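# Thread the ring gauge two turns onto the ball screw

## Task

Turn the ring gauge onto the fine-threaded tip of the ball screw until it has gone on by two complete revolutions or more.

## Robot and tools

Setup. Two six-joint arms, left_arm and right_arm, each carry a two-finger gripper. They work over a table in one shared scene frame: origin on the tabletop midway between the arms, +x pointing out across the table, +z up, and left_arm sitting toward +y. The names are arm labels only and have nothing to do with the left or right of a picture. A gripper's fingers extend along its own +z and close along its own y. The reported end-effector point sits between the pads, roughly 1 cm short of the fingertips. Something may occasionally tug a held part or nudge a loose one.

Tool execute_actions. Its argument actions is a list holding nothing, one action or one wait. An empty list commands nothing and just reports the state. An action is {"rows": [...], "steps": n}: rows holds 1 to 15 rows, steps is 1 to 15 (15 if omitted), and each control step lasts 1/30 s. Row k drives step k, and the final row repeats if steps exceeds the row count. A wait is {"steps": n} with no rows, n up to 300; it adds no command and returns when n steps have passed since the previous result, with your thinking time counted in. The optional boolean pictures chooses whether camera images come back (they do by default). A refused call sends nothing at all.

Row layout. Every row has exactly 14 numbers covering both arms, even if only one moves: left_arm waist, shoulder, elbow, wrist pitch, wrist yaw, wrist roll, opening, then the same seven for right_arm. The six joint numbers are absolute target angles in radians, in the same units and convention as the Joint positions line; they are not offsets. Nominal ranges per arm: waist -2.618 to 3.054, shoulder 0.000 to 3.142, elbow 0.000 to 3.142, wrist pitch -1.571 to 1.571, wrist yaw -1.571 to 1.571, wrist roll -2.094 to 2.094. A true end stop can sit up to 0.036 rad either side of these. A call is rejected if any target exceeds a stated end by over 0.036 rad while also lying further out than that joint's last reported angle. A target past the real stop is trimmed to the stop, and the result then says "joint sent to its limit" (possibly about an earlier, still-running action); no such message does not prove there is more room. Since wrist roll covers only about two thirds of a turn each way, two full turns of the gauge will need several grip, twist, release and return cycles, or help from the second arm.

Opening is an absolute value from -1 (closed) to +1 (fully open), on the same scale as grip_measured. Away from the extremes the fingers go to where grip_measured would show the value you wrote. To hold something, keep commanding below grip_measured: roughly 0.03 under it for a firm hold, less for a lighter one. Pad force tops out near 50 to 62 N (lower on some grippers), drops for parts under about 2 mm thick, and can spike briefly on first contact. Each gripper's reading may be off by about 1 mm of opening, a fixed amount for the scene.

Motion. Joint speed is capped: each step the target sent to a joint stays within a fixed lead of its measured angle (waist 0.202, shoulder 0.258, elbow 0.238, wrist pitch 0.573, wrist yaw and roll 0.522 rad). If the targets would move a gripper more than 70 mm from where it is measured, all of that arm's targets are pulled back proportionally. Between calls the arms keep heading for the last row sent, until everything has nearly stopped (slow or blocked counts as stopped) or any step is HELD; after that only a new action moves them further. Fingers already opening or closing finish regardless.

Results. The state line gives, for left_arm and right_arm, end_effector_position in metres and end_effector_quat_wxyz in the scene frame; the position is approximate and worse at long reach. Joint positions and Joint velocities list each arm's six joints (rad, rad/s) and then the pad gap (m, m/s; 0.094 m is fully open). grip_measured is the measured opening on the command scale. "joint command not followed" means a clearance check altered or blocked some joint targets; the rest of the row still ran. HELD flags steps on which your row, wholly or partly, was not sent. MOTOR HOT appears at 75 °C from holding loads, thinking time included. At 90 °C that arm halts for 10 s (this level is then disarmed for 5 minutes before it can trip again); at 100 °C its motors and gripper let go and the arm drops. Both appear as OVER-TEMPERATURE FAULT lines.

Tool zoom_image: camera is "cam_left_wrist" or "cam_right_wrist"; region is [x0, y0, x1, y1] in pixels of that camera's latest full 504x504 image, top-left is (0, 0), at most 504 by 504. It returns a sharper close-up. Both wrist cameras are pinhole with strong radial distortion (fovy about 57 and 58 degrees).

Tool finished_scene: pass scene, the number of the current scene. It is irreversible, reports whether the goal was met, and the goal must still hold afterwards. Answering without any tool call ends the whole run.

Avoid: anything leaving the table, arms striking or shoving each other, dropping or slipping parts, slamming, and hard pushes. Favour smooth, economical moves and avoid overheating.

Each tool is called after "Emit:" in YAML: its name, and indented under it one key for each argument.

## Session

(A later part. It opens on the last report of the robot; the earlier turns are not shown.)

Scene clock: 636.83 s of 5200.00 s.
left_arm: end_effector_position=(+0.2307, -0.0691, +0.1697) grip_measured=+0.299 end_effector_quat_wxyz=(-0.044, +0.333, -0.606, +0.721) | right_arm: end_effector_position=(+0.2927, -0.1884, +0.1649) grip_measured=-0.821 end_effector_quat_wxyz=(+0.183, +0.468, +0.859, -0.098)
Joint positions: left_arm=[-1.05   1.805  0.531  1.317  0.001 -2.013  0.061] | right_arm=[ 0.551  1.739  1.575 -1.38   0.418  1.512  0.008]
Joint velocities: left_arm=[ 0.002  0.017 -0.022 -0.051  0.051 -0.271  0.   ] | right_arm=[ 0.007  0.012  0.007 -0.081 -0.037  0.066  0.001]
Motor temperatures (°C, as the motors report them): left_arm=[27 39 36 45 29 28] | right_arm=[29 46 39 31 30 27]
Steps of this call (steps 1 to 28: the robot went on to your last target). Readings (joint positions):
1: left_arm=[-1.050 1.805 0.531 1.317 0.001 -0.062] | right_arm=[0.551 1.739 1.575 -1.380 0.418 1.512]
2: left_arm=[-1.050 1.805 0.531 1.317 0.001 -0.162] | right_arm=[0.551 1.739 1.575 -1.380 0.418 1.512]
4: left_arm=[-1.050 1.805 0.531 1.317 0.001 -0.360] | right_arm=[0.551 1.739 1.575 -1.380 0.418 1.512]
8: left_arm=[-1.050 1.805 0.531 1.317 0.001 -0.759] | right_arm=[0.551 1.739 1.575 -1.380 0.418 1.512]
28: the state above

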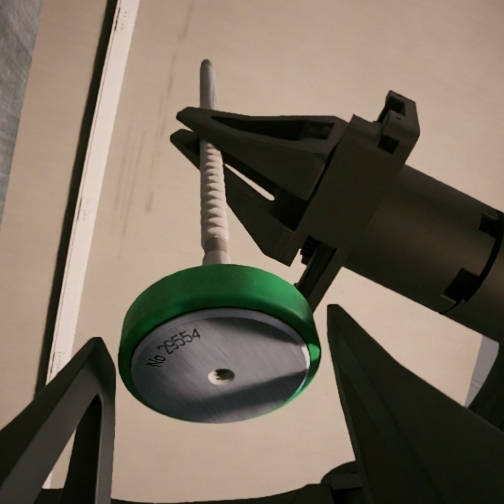

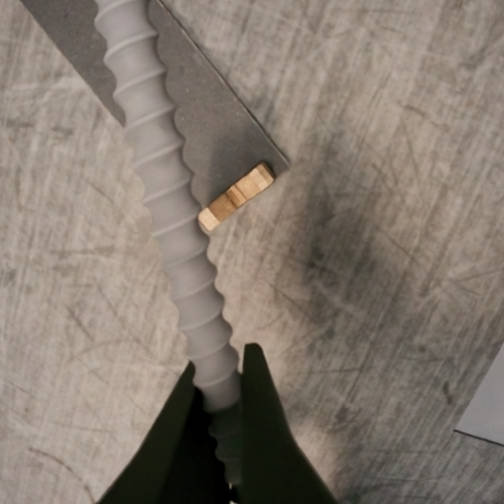

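Emit:
execute_actions:
  actions:
    - {"rows":[[-1.049,1.812,0.555,1.315,0,-2.05,0.2,0.554,1.74,1.565,-1.38,0.42,1.518,-0.87],[-1.049,1.812,0.555,1.315,0,-2.05,0.16,0.554,1.74,1.565,-1.38,0.42,1.518,-0.87],[-1.049,1.812,0.555,1.315,0,-2.05,0.13,0.554,1.74,1.565,-1.38,0.42,1.518,-0.87],[-1.049,1.812,0.555,1.315,0,-2.05,0.11,0.554,1.74,1.565,-1.38,0.42,1.518,-0.87],[-1.049,1.812,0.555,1.315,0,-2.05,0.09,0.554,1.74,1.565,-1.38,0.42,1.518,-0.87],[-1.049,1.812,0.555,1.315,0,-2.05,0.06,0.554,1.74,1.565,-1.38,0.42,1.518,-0.87],[-1.049,1.812,0.555,1.315,0,-2.05,0.03,0.554,1.74,1.565,-1.38,0.42,1.518,-0.87],[-1.049,1.812,0.555,1.315,0,-2.05,0.0,0.558,1.74,1.565,-1.38,0.42,1.518,-0.87],[-1.049,1.812,0.555,1.315,0,-2.05,-0.03,0.562,1.74,1.565,-1.38,0.42,1.518,-0.87],[-1.049,1.812,0.555,1.315,0,-2.05,-0.03,0.562,1.74,1.565,-1.38,0.42,1.518,-0.87],[-1.049,1.812,0.555,1.315,0,1.5,-0.03,0.562,1.74,1.565,-1.38,0.42,1.518,-0.87]],"steps":15}
  pictures: false

Emit:
execute_actions:
  actions:
    - {"steps":40}
  pictures: false

Emit:
execute_actions:
  actions:
    - {"rows":[[-1.049,1.812,0.555,1.315,0,1.5,0.12,0.554,1.74,1.565,-1.38,0.42,1.518,-0.87],[-1.049,1.812,0.555,1.315,0,1.5,0.2,0.554,1.74,1.565,-1.38,0.42,1.518,-0.87],[-1.049,1.812,0.555,1.315,0,1.5,0.3,0.554,1.74,1.565,-1.38,0.42,1.518,-0.87]],"steps":12}
  pictures: false

Emit:
execute_actions:
  actions:
    - {"rows":[[-1.049,1.812,0.555,1.315,0,-2.05,0.3,0.554,1.74,1.565,-1.38,0.42,1.518,-0.87]],"steps":15}
  pictures: false

Emit:
execute_actions:
  actions:
    - {"steps":30}
  pictures: false

Emit:
execute_actions:
  actions:
    - {"rows":[[-1.049,1.812,0.555,1.315,0,-2.05,0.2,0.554,1.74,1.565,-1.38,0.42,1.518,-0.87],[-1.049,1.812,0.555,1.315,0,-2.05,0.16,0.554,1.74,1.565,-1.38,0.42,1.518,-0.87],[-1.049,1.812,0.555,1.315,0,-2.05,0.13,0.554,1.74,1.565,-1.38,0.42,1.518,-0.87],[-1.049,1.812,0.555,1.315,0,-2.05,0.11,0.554,1.74,1.565,-1.38,0.42,1.518,-0.87],[-1.049,1.812,0.555,1.315,0,-2.05,0.09,0.554,1.74,1.565,-1.38,0.42,1.518,-0.87],[-1.049,1.812,0.555,1.315,0,-2.05,0.06,0.554,1.74,1.565,-1.38,0.42,1.518,-0.87],[-1.049,1.812,0.555,1.315,0,-2.05,0.03,0.554,1.74,1.565,-1.38,0.42,1.518,-0.87],[-1.049,1.812,0.555,1.315,0,-2.05,0.0,0.558,1.74,1.565,-1.38,0.42,1.518,-0.87],[-1.049,1.812,0.555,1.315,0,-2.05,-0.03,0.562,1.74,1.565,-1.38,0.42,1.518,-0.87],[-1.049,1.812,0.555,1.315,0,-2.05,-0.03,0.562,1.74,1.565,-1.38,0.42,1.518,-0.87],[-1.049,1.812,0.555,1.315,0,1.5,-0.03,0.562,1.74,1.565,-1.38,0.42,1.518,-0.87]],"steps":15}
  pictures: false

Emit:
execute_actions:
  actions:
    - {"steps":40}
  pictures: false

Emit:
execute_actions:
  actions:
    - {"rows":[[-1.049,1.812,0.555,1.315,0,1.5,0.12,0.554,1.74,1.565,-1.38,0.42,1.518,-0.87],[-1.049,1.812,0.555,1.315,0,1.5,0.2,0.554,1.74,1.565,-1.38,0.42,1.518,-0.87],[-1.049,1.812,0.555,1.315,0,1.5,0.3,0.554,1.74,1.565,-1.38,0.42,1.518,-0.87]],"steps":12}

Scene clock: 655.20 s of 5200.00 s.
left_arm: end_effector_position=(+0.2307, -0.0691, +0.1698) grip_measured=+0.091 end_effector_quat_wxyz=(+0.200, -0.193, +0.664, -0.694) | right_arm: end_effector_position=(+0.2927, -0.1884, +0.1649) grip_measured=-0.821 end_effector_quat_wxyz=(+0.183, +0.468, +0.859, -0.098)
Joint positions: left_arm=[-1.05   1.805  0.531  1.317  0.001 -1.573  0.051] | right_arm=[ 0.551  1.739  1.575 -1.38   0.418  1.512  0.008]
Joint velocities: left_arm=[-0.027  0.002  0.002 -0.037 -0.022  2.777 -0.   ] | right_arm=[-0.017 -0.007  0.012  0.051 -0.066 -0.037 -0.001]
Motor temperatures (°C, as the motors report them): left_arm=[27 39 36 45 29 28] | right_arm=[29 46 39 31 30 27]
Steps of this call (steps 1 to 30: the robot went on to your last target; steps 31 to 90: nothing new was sent; then 14.87 s passed at rest; steps 91 to 105: all 15 steps of this action). Readings (joint positions):
91: left_arm=[-1.050 1.805 0.531 1.317 0.001 -2.046] | right_arm=[0.551 1.739 1.575 -1.380 0.418 1.512]
92: left_arm=[-1.050 1.805 0.531 1.317 0.001 -2.046] | right_arm=[0.551 1.739 1.575 -1.380 0.418 1.512]
94: left_arm=[-1.050 1.805 0.531 1.317 0.001 -2.046] | right_arm=[0.551 1.739 1.575 -1.380 0.418 1.512]
98: left_arm=[-1.050 1.805 0.531 1.317 0.001 -2.046] | right_arm=[0.551 1.739 1.575 -1.380 0.418 1.512]
105: the state above

Scene clock: 656.53 s of 5200.00 s.
left_arm: end_effector_position=(+0.2307, -0.0691, +0.1698) grip_measured=+0.091 end_effector_quat_wxyz=(+0.703, +0.654, +0.224, +0.167) | right_arm: end_effector_position=(+0.2927, -0.1884, +0.1649) grip_measured=-0.821 end_effector_quat_wxyz=(+0.183, +0.468, +0.859, -0.098)
Joint positions: left_arm=[-1.05   1.805  0.531  1.318  0.001  1.475  0.051] | right_arm=[ 0.551  1.739  1.575 -1.38   0.418  1.512  0.008]
Joint velocities: left_arm=[ 0.017  0.012 -0.007  0.051  0.037  0.139  0.001] | right_arm=[ 0.007 -0.017 -0.007 -0.022  0.037  0.095 -0.   ]
Motor temperatures (°C, as the motors report them): left_arm=[27 39 36 45 29 28] | right_arm=[29 46 39 31 30 27]
Steps of this call (steps 1 to 40: the robot went on to your last target). Readings (joint positions):
1: left_arm=[-1.050 1.805 0.531 1.317 0.001 -1.475] | right_arm=[0.551 1.739 1.575 -1.380 0.418 1.512]
2: left_arm=[-1.050 1.805 0.531 1.317 0.001 -1.377] | right_arm=[0.551 1.739 1.575 -1.380 0.418 1.512]
4: left_arm=[-1.050 1.805 0.531 1.317 0.001 -1.181] | right_arm=[0.551 1.739 1.575 -1.380 0.418 1.512]
8: left_arm=[-1.050 1.805 0.531 1.317 0.001 -0.788] | right_arm=[0.551 1.739 1.575 -1.380 0.418 1.512]
40: the state above

Scene clock: 656.93 s of 5200.00 s.
left_arm: end_effector_position=(+0.2307, -0.0691, +0.1698) grip_measured=+0.299 end_effector_quat_wxyz=(+0.701, +0.656, +0.217, +0.174) | right_arm: end_effector_position=(+0.2927, -0.1884, +0.1649) grip_measured=-0.821 end_effector_quat_wxyz=(+0.183, +0.468, +0.859, -0.098)
Joint positions: left_arm=[-1.05   1.805  0.531  1.318  0.001  1.495  0.061] | right_arm=[ 0.551  1.739  1.575 -1.38   0.417  1.512  0.008]
Joint velocities: left_arm=[-0.022  0.002 -0.002  0.007 -0.051  0.066 -0.   ] | right_arm=[ 0.002 -0.017  0.007 -0.007  0.007  0.007 -0.001]
Motor temperatures (°C, as the motors report them): left_arm=[27 39 36 45 29 28] | right_arm=[29 46 39 31 30 27]
Steps of this call (steps 1 to 12: all 12 steps of this action). Readings (joint positions):
1: left_arm=[-1.050 1.805 0.531 1.318 0.001 1.479] | right_arm=[0.551 1.739 1.575 -1.380 0.418 1.512]
2: left_arm=[-1.050 1.805 0.531 1.318 0.001 1.482] | right_arm=[0.551 1.739 1.575 -1.380 0.418 1.512]
4: left_arm=[-1.050 1.805 0.531 1.318 0.001 1.487] | right_arm=[0.551 1.739 1.575 -1.380 0.417 1.512]
8: left_arm=[-1.050 1.805 0.531 1.318 0.001 1.492] | right_arm=[0.551 1.739 1.575 -1.380 0.417 1.512]
12: the state above

Scene clock: 657.43 s of 5200.00 s.
left_arm: end_effector_position=(+0.2307, -0.0691, +0.1698) grip_measured=+0.299 end_effector_quat_wxyz=(+0.639, +0.345, +0.599, -0.337) | right_arm: end_effector_position=(+0.2927, -0.1884, +0.1649) grip_measured=-0.821 end_effector_quat_wxyz=(+0.183, +0.468, +0.859, -0.098)
Joint positions: left_arm=[-1.05   1.805  0.531  1.317  0.001  0.037  0.061] | right_arm=[ 0.551  1.739  1.575 -1.38   0.417  1.512  0.008]
Joint velocities: left_arm=[-0.017 -0.007 -0.017 -0.066 -0.037 -2.835  0.001] | right_arm=[-0.002 -0.027 -0.002 -0.081 -0.007  0.007 -0.001]
Motor temperatures (°C, as the motors report them): left_arm=[27 39 36 45 29 28] | right_arm=[29 46 39 31 30 27]
Steps of this call (steps 1 to 15: all 15 steps of this action). Readings (joint positions):
1: left_arm=[-1.050 1.805 0.531 1.317 0.001 1.414] | right_arm=[0.551 1.739 1.575 -1.380 0.417 1.512]
2: left_arm=[-1.050 1.805 0.531 1.317 0.001 1.315] | right_arm=[0.551 1.739 1.575 -1.380 0.417 1.512]
4: left_arm=[-1.050 1.805 0.531 1.317 0.001 1.119] | right_arm=[0.551 1.739 1.575 -1.380 0.417 1.512]
8: left_arm=[-1.050 1.805 0.531 1.317 0.001 0.727] | right_arm=[0.551 1.739 1.575 -1.380 0.417 1.512]
15: the state above

Scene clock: 658.43 s of 5200.00 s.
left_arm: end_effector_position=(+0.2307, -0.0691, +0.1698) grip_measured=+0.299 end_effector_quat_wxyz=(-0.039, +0.337, -0.604, +0.721) | right_arm: end_effector_position=(+0.2927, -0.1884, +0.1649) grip_measured=-0.821 end_effector_quat_wxyz=(+0.183, +0.468, +0.859, -0.098)
Joint positions: left_arm=[-1.05   1.805  0.531  1.317  0.001 -2.025  0.061] | right_arm=[ 0.551  1.739  1.575 -1.38   0.417  1.512  0.008]
Joint velocities: left_arm=[-0.007 -0.002 -0.012 -0.037 -0.022 -0.125  0.001] | right_arm=[ 0.002 -0.012  0.002  0.022  0.007 -0.037  0.001]
Motor temperatures (°C, as the motors report them): left_arm=[27 39 36 45 29 28] | right_arm=[29 46 39 31 30 27]
Steps of this call (steps 1 to 30: the robot went on to your last target). Readings (joint positions):
1: left_arm=[-1.050 1.805 0.531 1.317 0.001 -0.062] | right_arm=[0.551 1.739 1.575 -1.380 0.417 1.512]
2: left_arm=[-1.050 1.805 0.531 1.317 0.001 -0.162] | right_arm=[0.551 1.739 1.575 -1.380 0.417 1.512]
4: left_arm=[-1.050 1.805 0.531 1.317 0.001 -0.360] | right_arm=[0.551 1.739 1.575 -1.380 0.417 1.512]
8: left_arm=[-1.050 1.805 0.531 1.317 0.001 -0.759] | right_arm=[0.551 1.739 1.575 -1.380 0.417 1.512]
30: the state above

Scene clock: 658.93 s of 5200.00 s.
left_arm: end_effector_position=(+0.2307, -0.0691, +0.1698) grip_measured=+0.091 end_effector_quat_wxyz=(+0.201, -0.192, +0.664, -0.694) | right_arm: end_effector_position=(+0.2926, -0.1883, +0.1649) grip_measured=-0.821 end_effector_quat_wxyz=(+0.183, +0.468, +0.859, -0.098)
Joint positions: left_arm=[-1.05   1.805  0.531  1.317  0.    -1.57   0.051] | right_arm=[ 0.551  1.739  1.575 -1.38   0.417  1.512  0.008]
Joint velocities: left_arm=[-0.017 -0.002 -0.017  0.051 -0.066  2.762  0.   ] | right_arm=[ 0.002 -0.012  0.002  0.095 -0.022  0.037  0.   ]
Motor temperatures (°C, as the motors report them): left_arm=[27 39 36 45 29 28] | right_arm=[29 46 39 31 30 27]
Steps of this call (steps 1 to 15: all 15 steps of this action). Readings (joint positions):
1: left_arm=[-1.050 1.805 0.531 1.317 0.001 -2.029] | right_arm=[0.551 1.739 1.575 -1.380 0.417 1.512]
2: left_arm=[-1.050 1.805 0.531 1.317 0.001 -2.033] | right_arm=[0.551 1.739 1.575 -1.380 0.417 1.512]
4: left_arm=[-1.050 1.805 0.531 1.317 0.000 -2.037] | right_arm=[0.551 1.739 1.575 -1.380 0.417 1.512]
8: left_arm=[-1.050 1.805 0.531 1.317 0.000 -2.042] | right_arm=[0.551 1.739 1.575 -1.380 0.417 1.512]
15: the state above

Scene clock: 660.27 s of 5200.00 s.
left_arm: end_effector_position=(+0.2307, -0.0691, +0.1698) grip_measured=+0.091 end_effector_quat_wxyz=(+0.703, +0.654, +0.224, +0.168) | right_arm: end_effector_position=(+0.2926, -0.1883, +0.1649) grip_measured=-0.821 end_effector_quat_wxyz=(+0.183, +0.468, +0.859, -0.098)
Joint positions: left_arm=[-1.05   1.805  0.531  1.318  0.     1.475  0.051] | right_arm=[ 0.551  1.739  1.575 -1.38   0.417  1.512  0.008]
Joint velocities: left_arm=[-0.012 -0.017  0.012  0.081 -0.051  0.095  0.001] | right_arm=[-0.002  0.022  0.027 -0.037 -0.022 -0.051  0.001]
Motor temperatures (°C, as the motors report them): left_arm=[27 39 36 45 29 28] | right_arm=[29 46 39 31 30 27]
Steps of this call (steps 1 to 40: the robot went on to your last target). Readings (joint positions):
1: left_arm=[-1.050 1.805 0.531 1.317 0.000 -1.472] | right_arm=[0.551 1.739 1.575 -1.380 0.417 1.512]
2: left_arm=[-1.050 1.805 0.531 1.317 0.000 -1.375] | right_arm=[0.551 1.739 1.575 -1.380 0.417 1.512]
4: left_arm=[-1.050 1.805 0.531 1.317 0.000 -1.179] | right_arm=[0.551 1.739 1.575 -1.380 0.417 1.512]
8: left_arm=[-1.050 1.805 0.531 1.318 0.000 -0.786] | right_arm=[0.551 1.739 1.575 -1.380 0.417 1.512]
40: the state above

Scene clock: 660.67 s of 5200.00 s.
left_arm: end_effector_position=(+0.2307, -0.0691, +0.1698) grip_measured=+0.299 end_effector_quat_wxyz=(+0.701, +0.656, +0.217, +0.175) | right_arm: end_effector_position=(+0.2926, -0.1883, +0.1649) grip_measured=-0.821 end_effector_quat_wxyz=(+0.183, +0.468, +0.859, -0.098)
Joint positions: left_arm=[-1.05   1.805  0.531  1.318  0.     1.495  0.061] | right_arm=[ 0.551  1.739  1.575 -1.38   0.417  1.512  0.008]
Joint velocities: left_arm=[-0.007 -0.007  0.007 -0.037  0.022 -0.066 -0.001] | right_arm=[-0.007  0.007 -0.002 -0.066  0.037 -0.037 -0.   ]
Motor temperatures (°C, as the motors report them): left_arm=[27 39 36 45 29 28] | right_arm=[29 46 39 31 30 27]
Steps of this call (steps 1 to 12: all 12 steps of this action). Readings (joint positions):
1: left_arm=[-1.050 1.805 0.531 1.318 0.000 1.479] | right_arm=[0.551 1.739 1.575 -1.380 0.417 1.512]
2: left_arm=[-1.050 1.805 0.531 1.318 0.000 1.482] | right_arm=[0.551 1.739 1.575 -1.380 0.417 1.512]
4: left_arm=[-1.050 1.805 0.531 1.318 0.000 1.487] | right_arm=[0.551 1.739 1.575 -1.380 0.417 1.512]
8: left_arm=[-1.050 1.805 0.531 1.318 0.000 1.492] | right_arm=[0.551 1.739 1.575 -1.380 0.417 1.512]
12: the state above

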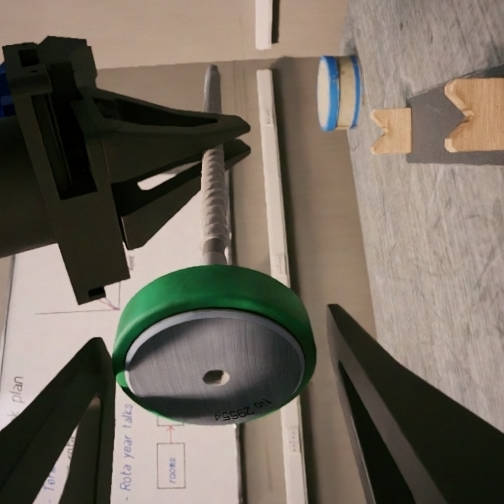

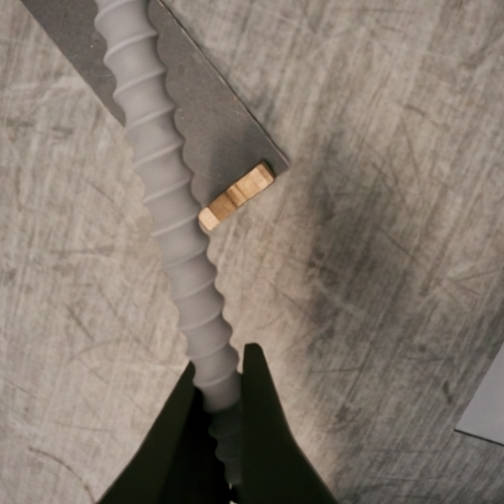

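Emit:
zoom_image:
  camera: "cam_left_wrist"
  region: [150, 200, 290, 400]

Region (150, 200, 290, 400) of cam_left_wrist's 504x504 image, scaled by 2.520, with more detail than that image has; it fills the left 353 columns of this view, and the rest is white.

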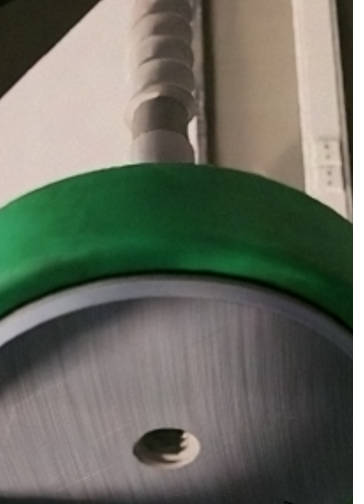

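Emit:
execute_actions:
  actions:
    - {"rows":[[-1.049,1.812,0.555,1.315,0,-2.05,0.3,0.554,1.74,1.565,-1.38,0.42,1.518,-0.87]],"steps":15}
  pictures: false

Emit:
execute_actions:
  actions:
    - {"steps":30}
  pictures: false

Emit:
execute_actions:
  actions:
    - {"rows":[[-1.049,1.812,0.555,1.315,0,-2.05,0.2,0.554,1.74,1.565,-1.38,0.42,1.518,-0.87],[-1.049,1.812,0.555,1.315,0,-2.05,0.16,0.554,1.74,1.565,-1.38,0.42,1.518,-0.87],[-1.049,1.812,0.555,1.315,0,-2.05,0.13,0.554,1.74,1.565,-1.38,0.42,1.518,-0.87],[-1.049,1.812,0.555,1.315,0,-2.05,0.11,0.554,1.74,1.565,-1.38,0.42,1.518,-0.87],[-1.049,1.812,0.555,1.315,0,-2.05,0.09,0.554,1.74,1.565,-1.38,0.42,1.518,-0.87],[-1.049,1.812,0.555,1.315,0,-2.05,0.06,0.554,1.74,1.565,-1.38,0.42,1.518,-0.87],[-1.049,1.812,0.555,1.315,0,-2.05,0.03,0.554,1.74,1.565,-1.38,0.42,1.518,-0.87],[-1.049,1.812,0.555,1.315,0,-2.05,0.0,0.558,1.74,1.565,-1.38,0.42,1.518,-0.87],[-1.049,1.812,0.555,1.315,0,-2.05,-0.03,0.562,1.74,1.565,-1.38,0.42,1.518,-0.87],[-1.049,1.812,0.555,1.315,0,-2.05,-0.03,0.562,1.74,1.565,-1.38,0.42,1.518,-0.87],[-1.049,1.812,0.555,1.315,0,1.5,-0.03,0.562,1.74,1.565,-1.38,0.42,1.518,-0.87]],"steps":15}
  pictures: false

Emit:
execute_actions:
  actions:
    - {"steps":40}
  pictures: false

Emit:
execute_actions:
  actions:
    - {"rows":[[-1.049,1.812,0.555,1.315,0,1.5,0.12,0.554,1.74,1.565,-1.38,0.42,1.518,-0.87],[-1.049,1.812,0.555,1.315,0,1.5,0.2,0.554,1.74,1.565,-1.38,0.42,1.518,-0.87],[-1.049,1.812,0.555,1.315,0,1.5,0.3,0.554,1.74,1.565,-1.38,0.42,1.518,-0.87]],"steps":12}

Emit:
zoom_image:
  camera: "cam_left_wrist"
  region: [150, 200, 290, 400]

Scene clock: 687.70 s of 5200.00 s.
left_arm: end_effector_position=(+0.2307, -0.0691, +0.1698) grip_measured=+0.299 end_effector_quat_wxyz=(+0.639, +0.345, +0.599, -0.336) | right_arm: end_effector_position=(+0.2926, -0.1883, +0.1649) grip_measured=-0.821 end_effector_quat_wxyz=(+0.183, +0.468, +0.859, -0.098)
Joint positions: left_arm=[-1.05   1.805  0.531  1.317  0.     0.038  0.061] | right_arm=[ 0.551  1.739  1.575 -1.38   0.417  1.512  0.008]
Joint velocities: left_arm=[-0.017 -0.012 -0.007 -0.007 -0.051 -2.821 -0.   ] | right_arm=[-0.007 -0.012  0.012  0.007 -0.081  0.037  0.   ]
Motor temperatures (°C, as the motors report them): left_arm=[27 39 36 45 29 27] | right_arm=[29 46 39 31 30 27]
Steps of this call (steps 1 to 15: the robot went on to your last target; steps 16 to 90: nothing new was sent; then 23.53 s passed at rest; steps 91 to 105: all 15 steps of this action). Readings (joint positions):
91: left_arm=[-1.050 1.805 0.531 1.317 0.000 1.415] | right_arm=[0.551 1.739 1.575 -1.380 0.417 1.512]
92: left_arm=[-1.050 1.805 0.531 1.317 0.000 1.317] | right_arm=[0.551 1.739 1.575 -1.380 0.417 1.512]
94: left_arm=[-1.050 1.805 0.531 1.317 0.000 1.120] | right_arm=[0.551 1.739 1.575 -1.380 0.417 1.512]
98: left_arm=[-1.050 1.805 0.531 1.317 0.000 0.728] | right_arm=[0.551 1.739 1.575 -1.380 0.417 1.512]
105: the state above

Scene clock: 688.70 s of 5200.00 s.
left_arm: end_effector_position=(+0.2307, -0.0691, +0.1698) grip_measured=+0.299 end_effector_quat_wxyz=(-0.040, +0.337, -0.604, +0.721) | right_arm: end_effector_position=(+0.2926, -0.1883, +0.1649) grip_measured=-0.821 end_effector_quat_wxyz=(+0.183, +0.468, +0.859, -0.098)
Joint positions: left_arm=[-1.05   1.805  0.531  1.317  0.    -2.025  0.061] | right_arm=[ 0.551  1.739  1.575 -1.38   0.417  1.512  0.008]
Joint velocities: left_arm=[ 0.007  0.002 -0.002  0.051  0.022 -0.168  0.   ] | right_arm=[-0.007  0.012  0.012  0.037 -0.007 -0.007  0.   ]
Motor temperatures (°C, as the motors report them): left_arm=[27 39 36 45 29 27] | right_arm=[29 46 39 31 30 27]
Steps of this call (steps 1 to 30: the robot went on to your last target). Readings (joint positions):
1: left_arm=[-1.050 1.805 0.531 1.317 0.000 -0.061] | right_arm=[0.551 1.739 1.575 -1.380 0.417 1.512]
2: left_arm=[-1.050 1.805 0.531 1.317 0.000 -0.161] | right_arm=[0.551 1.739 1.575 -1.380 0.417 1.512]
4: left_arm=[-1.050 1.805 0.531 1.317 0.000 -0.359] | right_arm=[0.551 1.739 1.575 -1.380 0.417 1.512]
8: left_arm=[-1.050 1.805 0.531 1.317 0.000 -0.758] | right_arm=[0.551 1.739 1.575 -1.380 0.417 1.512]
30: the state above

Scene clock: 689.20 s of 5200.00 s.
left_arm: end_effector_position=(+0.2307, -0.0691, +0.1698) grip_measured=+0.091 end_effector_quat_wxyz=(+0.201, -0.192, +0.664, -0.694) | right_arm: end_effector_position=(+0.2926, -0.1883, +0.1649) grip_measured=-0.821 end_effector_quat_wxyz=(+0.183, +0.468, +0.859, -0.098)
Joint positions: left_arm=[-1.05   1.805  0.531  1.318  0.    -1.57   0.051] | right_arm=[ 0.551  1.739  1.575 -1.38   0.417  1.512  0.008]
Joint velocities: left_arm=[ 0.017  0.002  0.007 -0.022  0.022  2.747 -0.   ] | right_arm=[ 0.012  0.002  0.002 -0.007  0.007 -0.051  0.001]
Motor temperatures (°C, as the motors report them): left_arm=[27 39 36 45 29 27] | right_arm=[29 46 39 31 30 27]
Steps of this call (steps 1 to 15: all 15 steps of this action). Readings (joint positions):
1: left_arm=[-1.050 1.805 0.531 1.317 0.000 -2.029] | right_arm=[0.551 1.739 1.575 -1.380 0.417 1.512]
2: left_arm=[-1.050 1.805 0.531 1.317 0.000 -2.033] | right_arm=[0.551 1.739 1.575 -1.380 0.417 1.512]
4: left_arm=[-1.050 1.805 0.531 1.317 0.000 -2.037] | right_arm=[0.551 1.739 1.575 -1.380 0.417 1.512]
8: left_arm=[-1.050 1.805 0.531 1.317 0.000 -2.042] | right_arm=[0.551 1.739 1.575 -1.380 0.417 1.512]
15: the state above

Scene clock: 690.53 s of 5200.00 s.
left_arm: end_effector_position=(+0.2307, -0.0691, +0.1699) grip_measured=+0.091 end_effector_quat_wxyz=(+0.703, +0.654, +0.224, +0.168) | right_arm: end_effector_position=(+0.2926, -0.1883, +0.1649) grip_measured=-0.821 end_effector_quat_wxyz=(+0.183, +0.468, +0.859, -0.098)
Joint positions: left_arm=[-1.05   1.805  0.531  1.318  0.     1.475  0.051] | right_arm=[ 0.551  1.739  1.575 -1.38   0.417  1.512  0.008]
Joint velocities: left_arm=[-0.017 -0.012 -0.002  0.007 -0.037  0.051 -0.001] | right_arm=[ 0.007  0.002 -0.007 -0.066  0.007  0.022 -0.   ]
Motor temperatures (°C, as the motors report them): left_arm=[27 39 36 45 29 27] | right_arm=[29 46 39 31 30 27]
Steps of this call (steps 1 to 40: the robot went on to your last target). Readings (joint positions):
1: left_arm=[-1.050 1.805 0.531 1.318 0.000 -1.472] | right_arm=[0.551 1.739 1.575 -1.380 0.417 1.512]
2: left_arm=[-1.050 1.805 0.531 1.318 0.000 -1.375] | right_arm=[0.551 1.739 1.575 -1.380 0.417 1.512]
4: left_arm=[-1.050 1.805 0.531 1.318 0.000 -1.179] | right_arm=[0.551 1.739 1.575 -1.380 0.417 1.512]
8: left_arm=[-1.050 1.805 0.531 1.318 0.000 -0.786] | right_arm=[0.551 1.739 1.575 -1.380 0.417 1.512]
40: the state above

Scene clock: 690.93 s of 5200.00 s.
left_arm: end_effector_position=(+0.2307, -0.0691, +0.1699) grip_measured=+0.299 end_effector_quat_wxyz=(+0.701, +0.656, +0.217, +0.175) | right_arm: end_effector_position=(+0.2926, -0.1883, +0.1649) grip_measured=-0.821 end_effector_quat_wxyz=(+0.183, +0.468, +0.859, -0.098)
Joint positions: left_arm=[-1.05   1.805  0.531  1.318  0.     1.495  0.061] | right_arm=[ 0.551  1.739  1.575 -1.38   0.417  1.512  0.008]
Joint velocities: left_arm=[-0.002 -0.007 -0.012 -0.007 -0.037  0.007  0.001] | right_arm=[-0.007  0.012  0.007 -0.022  0.007  0.037  0.   ]
Motor temperatures (°C, as the motors report them): left_arm=[27 39 36 45 29 27] | right_arm=[29 46 39 31 30 27]
Steps of this call (steps 1 to 12: all 12 steps of this action). Readings (joint positions):
1: left_arm=[-1.050 1.805 0.531 1.318 0.000 1.479] | right_arm=[0.551 1.739 1.575 -1.380 0.417 1.512]
2: left_arm=[-1.050 1.805 0.531 1.318 0.000 1.482] | right_arm=[0.551 1.739 1.575 -1.380 0.417 1.512]
4: left_arm=[-1.050 1.805 0.531 1.318 0.000 1.487] | right_arm=[0.551 1.739 1.575 -1.380 0.417 1.512]
8: left_arm=[-1.050 1.805 0.531 1.318 0.000 1.492] | right_arm=[0.551 1.739 1.575 -1.380 0.417 1.512]
12: the state above

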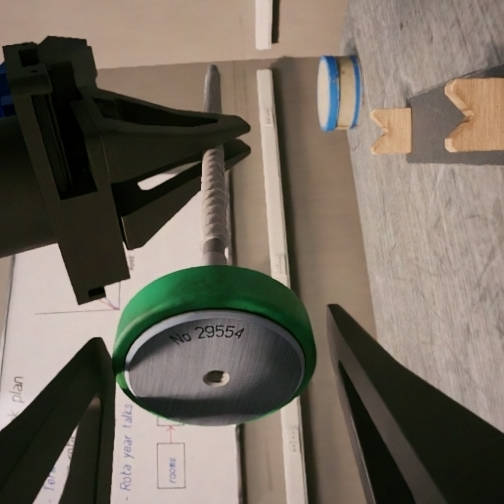

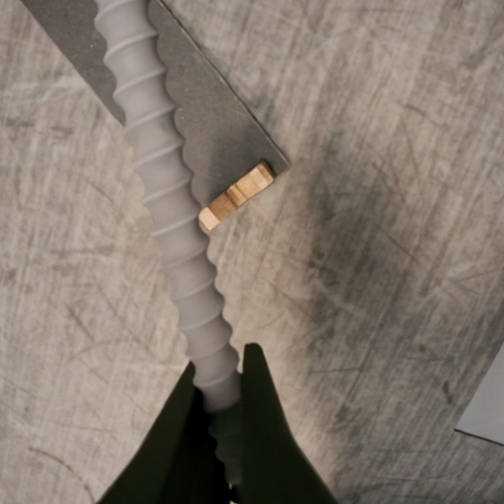

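Region (150, 200, 290, 400) of cam_left_wrist's 504x504 image, scaled by 2.520, with more detail than that image has; it fills the left 353 columns of this view, and the rest is white.

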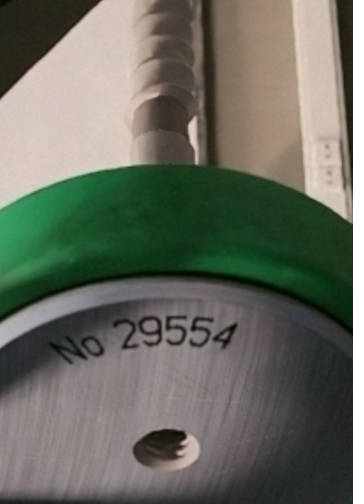

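Emit:
execute_actions:
  actions:
    - {"rows":[[-1.049,1.812,0.555,1.315,0,1.5,0.2,0.554,1.74,1.565,-1.38,0.42,1.518,-0.87],[-1.049,1.812,0.555,1.315,0,1.5,0.15,0.554,1.74,1.565,-1.38,0.42,1.518,-0.87],[-1.049,1.812,0.555,1.315,0,1.5,0.12,0.554,1.74,1.565,-1.38,0.42,1.518,-0.87],[-1.049,1.812,0.555,1.315,0,1.5,0.09,0.554,1.74,1.565,-1.38,0.42,1.518,-0.87],[-1.049,1.812,0.555,1.315,0,1.5,0.05,0.554,1.74,1.565,-1.38,0.42,1.518,-0.87],[-1.049,1.812,0.555,1.315,0,1.5,0.03,0.554,1.74,1.565,-1.38,0.42,1.518,-0.87],[-1.049,1.812,0.555,1.315,0,1.5,0.03,0.554,1.74,1.565,-1.38,0.42,1.518,-0.87],[-1.049,1.812,0.555,1.315,0,1.5,0.03,0.548,1.74,1.565,-1.38,0.42,1.518,-0.87],[-1.049,1.812,0.555,1.315,0,1.5,0.03,0.542,1.74,1.565,-1.38,0.42,1.518,-0.87],[-1.049,1.812,0.555,1.315,0,1.5,0.03,0.536,1.74,1.565,-1.38,0.42,1.518,-0.87]],"steps":15}
  pictures: false

Emit:
execute_actions:
  actions:
    - {"steps":20}

Emit:
zoom_image:
  camera: "cam_left_wrist"
  region: [150, 200, 290, 400]

Scene clock: 697.60 s of 5200.00 s.
left_arm: end_effector_position=(+0.2307, -0.0691, +0.1699) grip_measured=+0.089 end_effector_quat_wxyz=(+0.701, +0.656, +0.217, +0.175) | right_arm: end_effector_position=(+0.2926, -0.1883, +0.1649) grip_measured=-0.821 end_effector_quat_wxyz=(+0.183, +0.468, +0.859, -0.098)
Joint positions: left_arm=[-1.05   1.805  0.531  1.318  0.     1.496  0.051] | right_arm=[ 0.551  1.739  1.575 -1.38   0.417  1.512  0.008]
Joint velocities: left_arm=[ 0.002 -0.012 -0.002 -0.037 -0.066  0.007  0.001] | right_arm=[ 0.007  0.007 -0.017  0.007 -0.037  0.007  0.   ]
Motor temperatures (°C, as the motors report them): left_arm=[27 39 36 45 29 27] | right_arm=[29 45 39 31 30 27]
Steps of this call (steps 1 to 15: the robot went on to your last target; steps 16 to 90: nothing new was sent; then 3.17 s passed at rest; steps 91 to 105: all 15 steps of this action). Readings (joint positions):
91: left_arm=[-1.050 1.805 0.531 1.318 0.000 1.496] | right_arm=[0.551 1.739 1.575 -1.380 0.417 1.512]
92: left_arm=[-1.050 1.805 0.531 1.318 0.000 1.496] | right_arm=[0.551 1.739 1.575 -1.380 0.417 1.512]
94: left_arm=[-1.050 1.805 0.531 1.318 0.000 1.496] | right_arm=[0.551 1.739 1.575 -1.380 0.417 1.512]
98: left_arm=[-1.050 1.805 0.531 1.318 0.000 1.496] | right_arm=[0.551 1.739 1.575 -1.380 0.417 1.512]
105: the state above

Scene clock: 698.27 s of 5200.00 s.
left_arm: end_effector_position=(+0.2307, -0.0691, +0.1699) grip_measured=+0.089 end_effector_quat_wxyz=(+0.701, +0.656, +0.217, +0.175) | right_arm: end_effector_position=(+0.2926, -0.1883, +0.1649) grip_measured=-0.821 end_effector_quat_wxyz=(+0.183, +0.468, +0.859, -0.098)
Joint positions: left_arm=[-1.05   1.805  0.531  1.318  0.     1.496  0.051] | right_arm=[ 0.551  1.739  1.575 -1.38   0.417  1.512  0.008]
Joint velocities: left_arm=[-0.002 -0.027 -0.017  0.037  0.022 -0.037 -0.   ] | right_arm=[ 0.002  0.002  0.007 -0.022  0.051  0.037  0.   ]
Motor temperatures (°C, as the motors report them): left_arm=[27 39 36 45 29 27] | right_arm=[29 45 39 31 30 27]
Steps of this call (steps 1 to 15: the robot went on to your last target; steps 16 to 20: nothing new was sent). Readings (joint positions):
1: left_arm=[-1.050 1.805 0.531 1.318 0.000 1.496] | right_arm=[0.551 1.739 1.575 -1.380 0.417 1.512]
2: left_arm=[-1.050 1.805 0.531 1.318 0.000 1.496] | right_arm=[0.551 1.739 1.575 -1.380 0.417 1.512]
4: left_arm=[-1.050 1.805 0.531 1.318 0.000 1.496] | right_arm=[0.551 1.739 1.575 -1.380 0.417 1.512]
8: left_arm=[-1.050 1.805 0.531 1.318 0.000 1.496] | right_arm=[0.551 1.739 1.575 -1.380 0.417 1.512]
20: the state above
All arms were judged still, so your last target was given up. Only a new action makes them travel on or press farther. Fingers that are still opening or closing keep moving.

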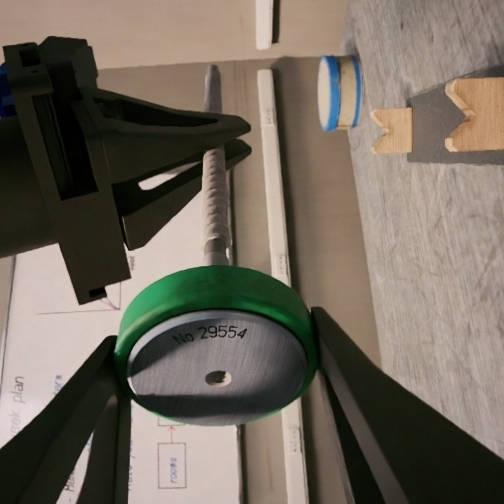

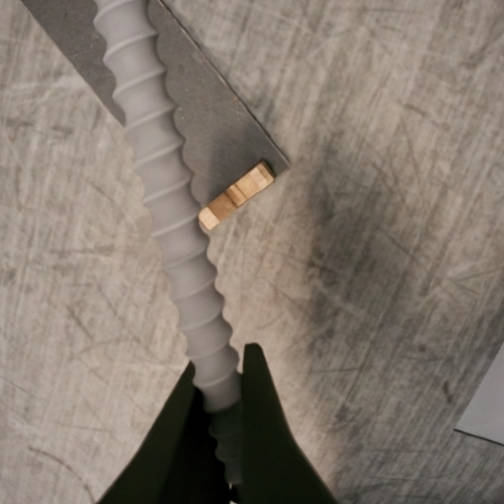

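Region (150, 200, 290, 400) of cam_left_wrist's 504x504 image, scaled by 2.520, with more detail than that image has; it fills the left 353 columns of this view, and the rest is white.

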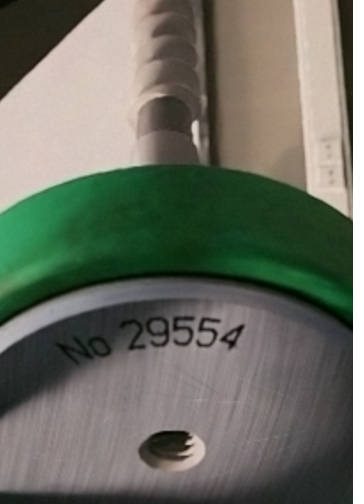

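Emit:
execute_actions:
  actions:
    - {"rows":[[-1.049,1.812,0.555,1.315,0,1.5,0.03,0.536,1.74,1.565,-1.38,0.42,1.518,-0.87],[-1.049,1.812,0.555,1.315,0,1.5,0.03,0.53,1.74,1.565,-1.38,0.42,1.518,-0.87],[-1.049,1.812,0.555,1.315,0,1.5,0.03,0.524,1.74,1.565,-1.38,0.42,1.518,-0.87],[-1.049,1.812,0.555,1.315,0,1.5,0.03,0.518,1.74,1.565,-1.38,0.42,1.518,-0.87]],"steps":15}

Emit:
zoom_image:
  camera: "cam_left_wrist"
  region: [150, 200, 290, 400]

Scene clock: 703.07 s of 5200.00 s.
left_arm: end_effector_position=(+0.2312, -0.0688, +0.1699) grip_measured=+0.089 end_effector_quat_wxyz=(+0.701, +0.656, +0.218, +0.176) | right_arm: end_effector_position=(+0.2943, -0.1942, +0.1645) grip_measured=-0.821 end_effector_quat_wxyz=(+0.180, +0.477, +0.855, -0.099)
Joint positions: left_arm=[-1.05   1.805  0.531  1.318 -0.003  1.496  0.051] | right_arm=[ 0.53   1.739  1.575 -1.38   0.412  1.512  0.008]
Joint velocities: left_arm=[-0.012 -0.002  0.002 -0.007 -0.051 -0.007 -0.   ] | right_arm=[-0.002  0.002  0.002  0.066 -0.051 -0.051 -0.   ]
Motor temperatures (°C, as the motors report them): left_arm=[27 39 36 45 29 27] | right_arm=[29 45 39 31 30 27]
Steps of this call (steps 1 to 90: nothing new was sent; then 1.30 s passed at rest; steps 91 to 105: all 15 steps of this action). Readings (joint positions):
91: left_arm=[-1.050 1.805 0.531 1.318 0.000 1.496] | right_arm=[0.551 1.739 1.575 -1.380 0.417 1.512]
92: left_arm=[-1.050 1.805 0.531 1.318 0.000 1.496] | right_arm=[0.550 1.739 1.575 -1.380 0.416 1.512]
94: left_arm=[-1.050 1.805 0.531 1.318 0.000 1.496] | right_arm=[0.544 1.739 1.575 -1.380 0.412 1.512]
98: left_arm=[-1.050 1.805 0.531 1.318 -0.002 1.496] | right_arm=[0.531 1.739 1.575 -1.380 0.412 1.512]
105: the state above

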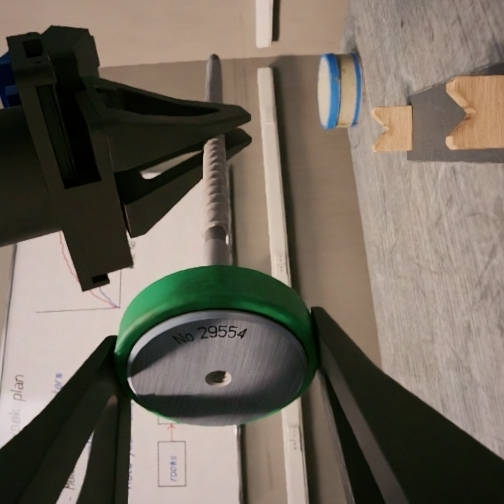

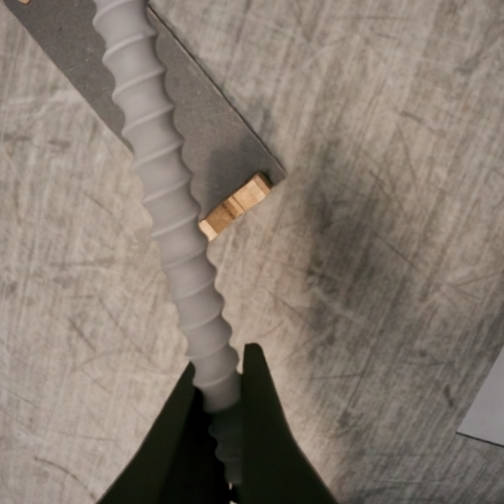

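Region (150, 200, 290, 400) of cam_left_wrist's 504x504 image, scaled by 2.520, with more detail than that image has; it fills the left 353 columns of this view, and the rest is white.

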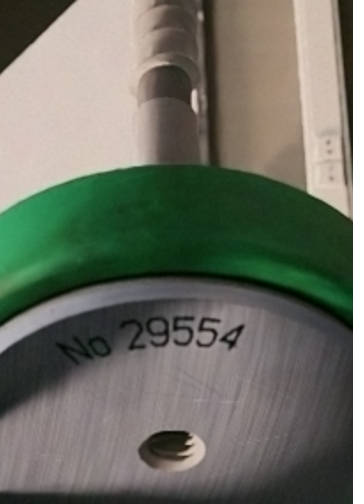

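Emit:
execute_actions:
  actions:
    - {"rows":[[-1.049,1.812,0.555,1.315,0,1.5,-0.03,0.54,1.74,1.565,-1.38,0.42,1.518,-0.87],[-1.049,1.812,0.555,1.315,0,1.5,-0.03,0.546,1.74,1.565,-1.38,0.42,1.518,-0.87],[-1.049,1.812,0.555,1.315,0,1.5,-0.03,0.552,1.74,1.565,-1.38,0.42,1.518,-0.87],[-1.049,1.812,0.555,1.315,0,1.5,-0.03,0.558,1.74,1.565,-1.38,0.42,1.518,-0.87],[-1.049,1.812,0.555,1.315,0,1.5,-0.03,0.564,1.74,1.565,-1.38,0.42,1.518,-0.87],[-1.049,1.812,0.555,1.315,0,1.5,-0.03,0.57,1.74,1.565,-1.38,0.42,1.518,-0.87],[-1.049,1.812,0.555,1.315,0,1.5,-0.03,0.576,1.74,1.565,-1.38,0.42,1.518,-0.87]],"steps":15}

Emit:
zoom_image:
  camera: "cam_left_wrist"
  region: [150, 200, 290, 400]

Scene clock: 710.20 s of 5200.00 s.
left_arm: end_effector_position=(+0.2309, -0.0689, +0.1699) grip_measured=+0.089 end_effector_quat_wxyz=(+0.701, +0.656, +0.217, +0.176) | right_arm: end_effector_position=(+0.2930, -0.1862, +0.1657) grip_measured=-0.821 end_effector_quat_wxyz=(+0.188, +0.463, +0.861, -0.099)
Joint positions: left_arm=[-1.05   1.805  0.531  1.318 -0.001  1.496  0.051] | right_arm=[ 0.561  1.739  1.575 -1.377  0.427  1.512  0.008]
Joint velocities: left_arm=[ 0.002  0.002 -0.007  0.037 -0.066 -0.037  0.   ] | right_arm=[ 0.012 -0.002 -0.007 -0.022  0.007 -0.007 -0.   ]
Motor temperatures (°C, as the motors report them): left_arm=[27 39 37 45 29 27] | right_arm=[29 45 39 31 30 27]
Steps of this call (steps 1 to 15: the robot went on to your last target; steps 16 to 90: nothing new was sent; then 3.63 s passed at rest; steps 91 to 105: all 15 steps of this action). Readings (joint positions):
91: left_arm=[-1.050 1.805 0.531 1.318 -0.003 1.496] | right_arm=[0.530 1.739 1.575 -1.380 0.412 1.512]
92: left_arm=[-1.050 1.805 0.531 1.318 -0.003 1.496] | right_arm=[0.531 1.739 1.575 -1.380 0.412 1.512]
94: left_arm=[-1.050 1.805 0.531 1.318 -0.003 1.496] | right_arm=[0.535 1.739 1.575 -1.380 0.417 1.512]
98: left_arm=[-1.050 1.805 0.531 1.318 -0.002 1.496] | right_arm=[0.555 1.739 1.575 -1.379 0.421 1.512]
105: the state above

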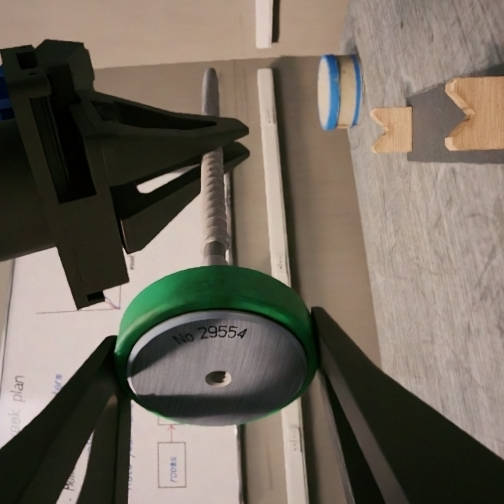

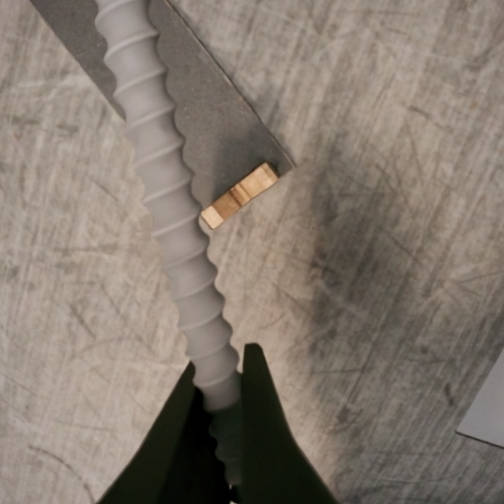

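Region (150, 200, 290, 400) of cam_left_wrist's 504x504 image, scaled by 2.520, with more detail than that image has; it fills the left 353 columns of this view, and the rest is white.

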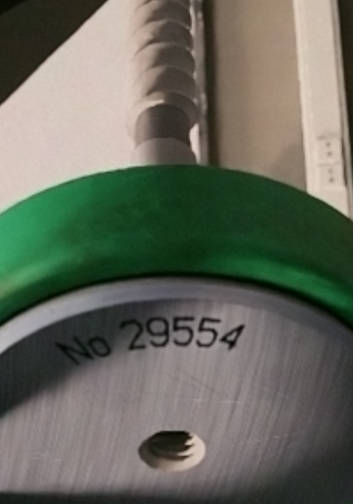

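Emit:
execute_actions:
  actions:
    - {"rows":[[-1.049,1.812,0.555,1.315,0,1.5,-0.03,0.576,1.74,1.565,-1.38,0.42,1.518,-0.87],[-1.049,1.812,0.555,1.315,0,1.5,-0.03,0.58,1.74,1.565,-1.38,0.42,1.518,-0.87],[-1.049,1.812,0.555,1.315,0,1.5,-0.03,0.584,1.74,1.565,-1.38,0.42,1.518,-0.87],[-1.049,1.812,0.555,1.315,0,1.5,-0.03,0.588,1.74,1.565,-1.38,0.42,1.518,-0.87],[-1.049,1.812,0.555,1.315,0,1.5,-0.03,0.592,1.74,1.565,-1.38,0.42,1.518,-0.87]],"steps":15}

Emit:
zoom_image:
  camera: "cam_left_wrist"
  region: [150, 200, 290, 400]

Scene clock: 717.17 s of 5200.00 s.
left_arm: end_effector_position=(+0.2309, -0.0689, +0.1698) grip_measured=+0.089 end_effector_quat_wxyz=(+0.701, +0.656, +0.218, +0.176) | right_arm: end_effector_position=(+0.2936, -0.1856, +0.1668) grip_measured=-0.821 end_effector_quat_wxyz=(+0.195, +0.459, +0.861, -0.101)
Joint positions: left_arm=[-1.05   1.805  0.531  1.318 -0.001  1.496  0.051] | right_arm=[ 0.57   1.739  1.575 -1.376  0.443  1.512  0.008]
Joint velocities: left_arm=[-0.017 -0.007 -0.007 -0.022 -0.066 -0.007 -0.   ] | right_arm=[-0.012 -0.022  0.007 -0.022 -0.051 -0.051 -0.   ]
Motor temperatures (°C, as the motors report them): left_arm=[27 38 37 45 29 27] | right_arm=[29 45 39 30 30 27]
Steps of this call (steps 1 to 15: the robot went on to your last target; steps 16 to 90: nothing new was sent; then 3.47 s passed at rest; steps 91 to 105: all 15 steps of this action). Readings (joint positions):
91: left_arm=[-1.050 1.805 0.531 1.318 -0.001 1.496] | right_arm=[0.561 1.739 1.575 -1.377 0.427 1.512]
92: left_arm=[-1.050 1.805 0.531 1.318 -0.001 1.496] | right_arm=[0.561 1.739 1.575 -1.377 0.427 1.512]
94: left_arm=[-1.050 1.805 0.531 1.318 -0.001 1.496] | right_arm=[0.564 1.739 1.575 -1.377 0.430 1.512]
98: left_arm=[-1.050 1.805 0.531 1.318 -0.001 1.496] | right_arm=[0.569 1.739 1.575 -1.376 0.441 1.512]
105: the state above

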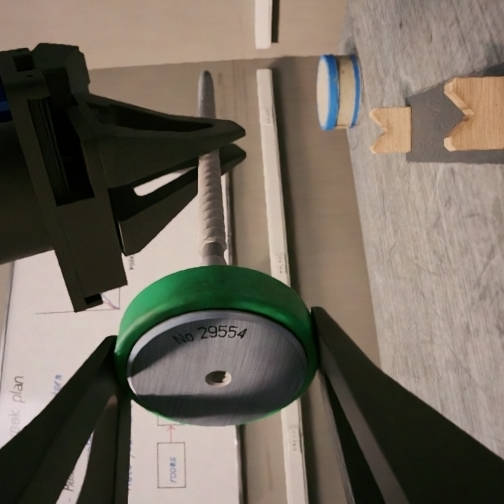

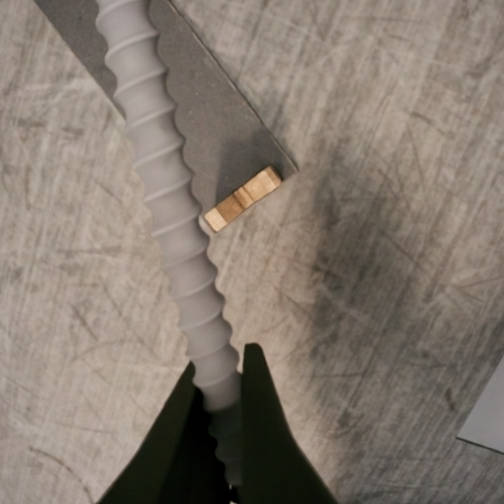

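Region (150, 200, 290, 400) of cam_left_wrist's 504x504 image, scaled by 2.520, with more detail than that image has; it fills the left 353 columns of this view, and the rest is white.

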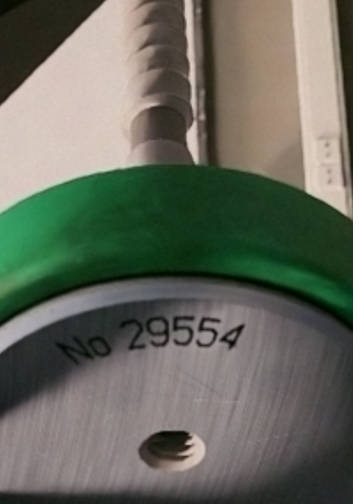

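Emit:
execute_actions:
  actions:
    - {"rows":[[-1.049,1.812,0.555,1.315,0,1.5,-0.03,0.58,1.74,1.565,-1.38,0.42,1.518,-0.87],[-1.049,1.812,0.555,1.315,0,1.5,-0.03,0.57,1.74,1.565,-1.38,0.42,1.518,-0.87],[-1.049,1.812,0.555,1.315,0,1.5,-0.03,0.56,1.74,1.565,-1.38,0.42,1.518,-0.87],[-1.049,1.812,0.555,1.315,0,1.5,-0.03,0.552,1.74,1.565,-1.38,0.42,1.518,-0.87],[-1.049,1.812,0.555,1.315,0,1.5,-0.03,0.548,1.74,1.565,-1.38,0.42,1.518,-0.87]],"steps":15}

Scene clock: 721.50 s of 5200.00 s.
left_arm: end_effector_position=(+0.2309, -0.0689, +0.1698) grip_measured=+0.089 end_effector_quat_wxyz=(+0.701, +0.656, +0.218, +0.176) | right_arm: end_effector_position=(+0.2931, -0.1863, +0.1654) grip_measured=-0.821 end_effector_quat_wxyz=(+0.187, +0.464, +0.860, -0.097)
Joint positions: left_arm=[-1.05   1.805  0.531  1.317 -0.001  1.496  0.051] | right_arm=[ 0.559  1.739  1.575 -1.376  0.423  1.512  0.008]
Joint velocities: left_arm=[ 0.002 -0.012 -0.027  0.037  0.022 -0.007  0.001] | right_arm=[ 0.002 -0.027  0.002  0.022 -0.081  0.022  0.   ]
Motor temperatures (°C, as the motors report them): left_arm=[27 38 37 45 29 27] | right_arm=[29 45 39 30 30 27]
Steps of this call (steps 1 to 15: the robot went on to your last target; steps 16 to 90: nothing new was sent; then 0.83 s passed at rest; steps 91 to 105: all 15 steps of this action). Readings (joint positions):
91: left_arm=[-1.050 1.805 0.531 1.318 -0.001 1.496] | right_arm=[0.570 1.739 1.575 -1.376 0.443 1.512]
92: left_arm=[-1.050 1.805 0.531 1.318 -0.001 1.496] | right_arm=[0.570 1.739 1.575 -1.376 0.443 1.512]
94: left_arm=[-1.050 1.805 0.531 1.317 -0.001 1.496] | right_arm=[0.566 1.739 1.575 -1.376 0.440 1.512]
98: left_arm=[-1.050 1.805 0.531 1.317 -0.001 1.496] | right_arm=[0.559 1.739 1.575 -1.376 0.425 1.512]
105: the state above

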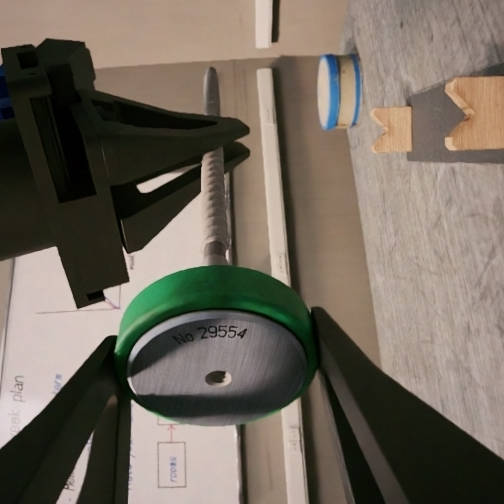

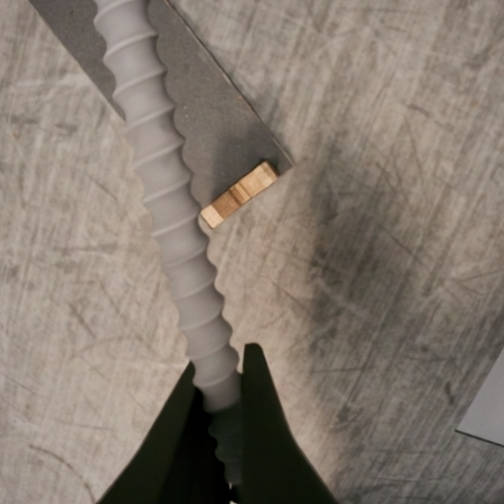

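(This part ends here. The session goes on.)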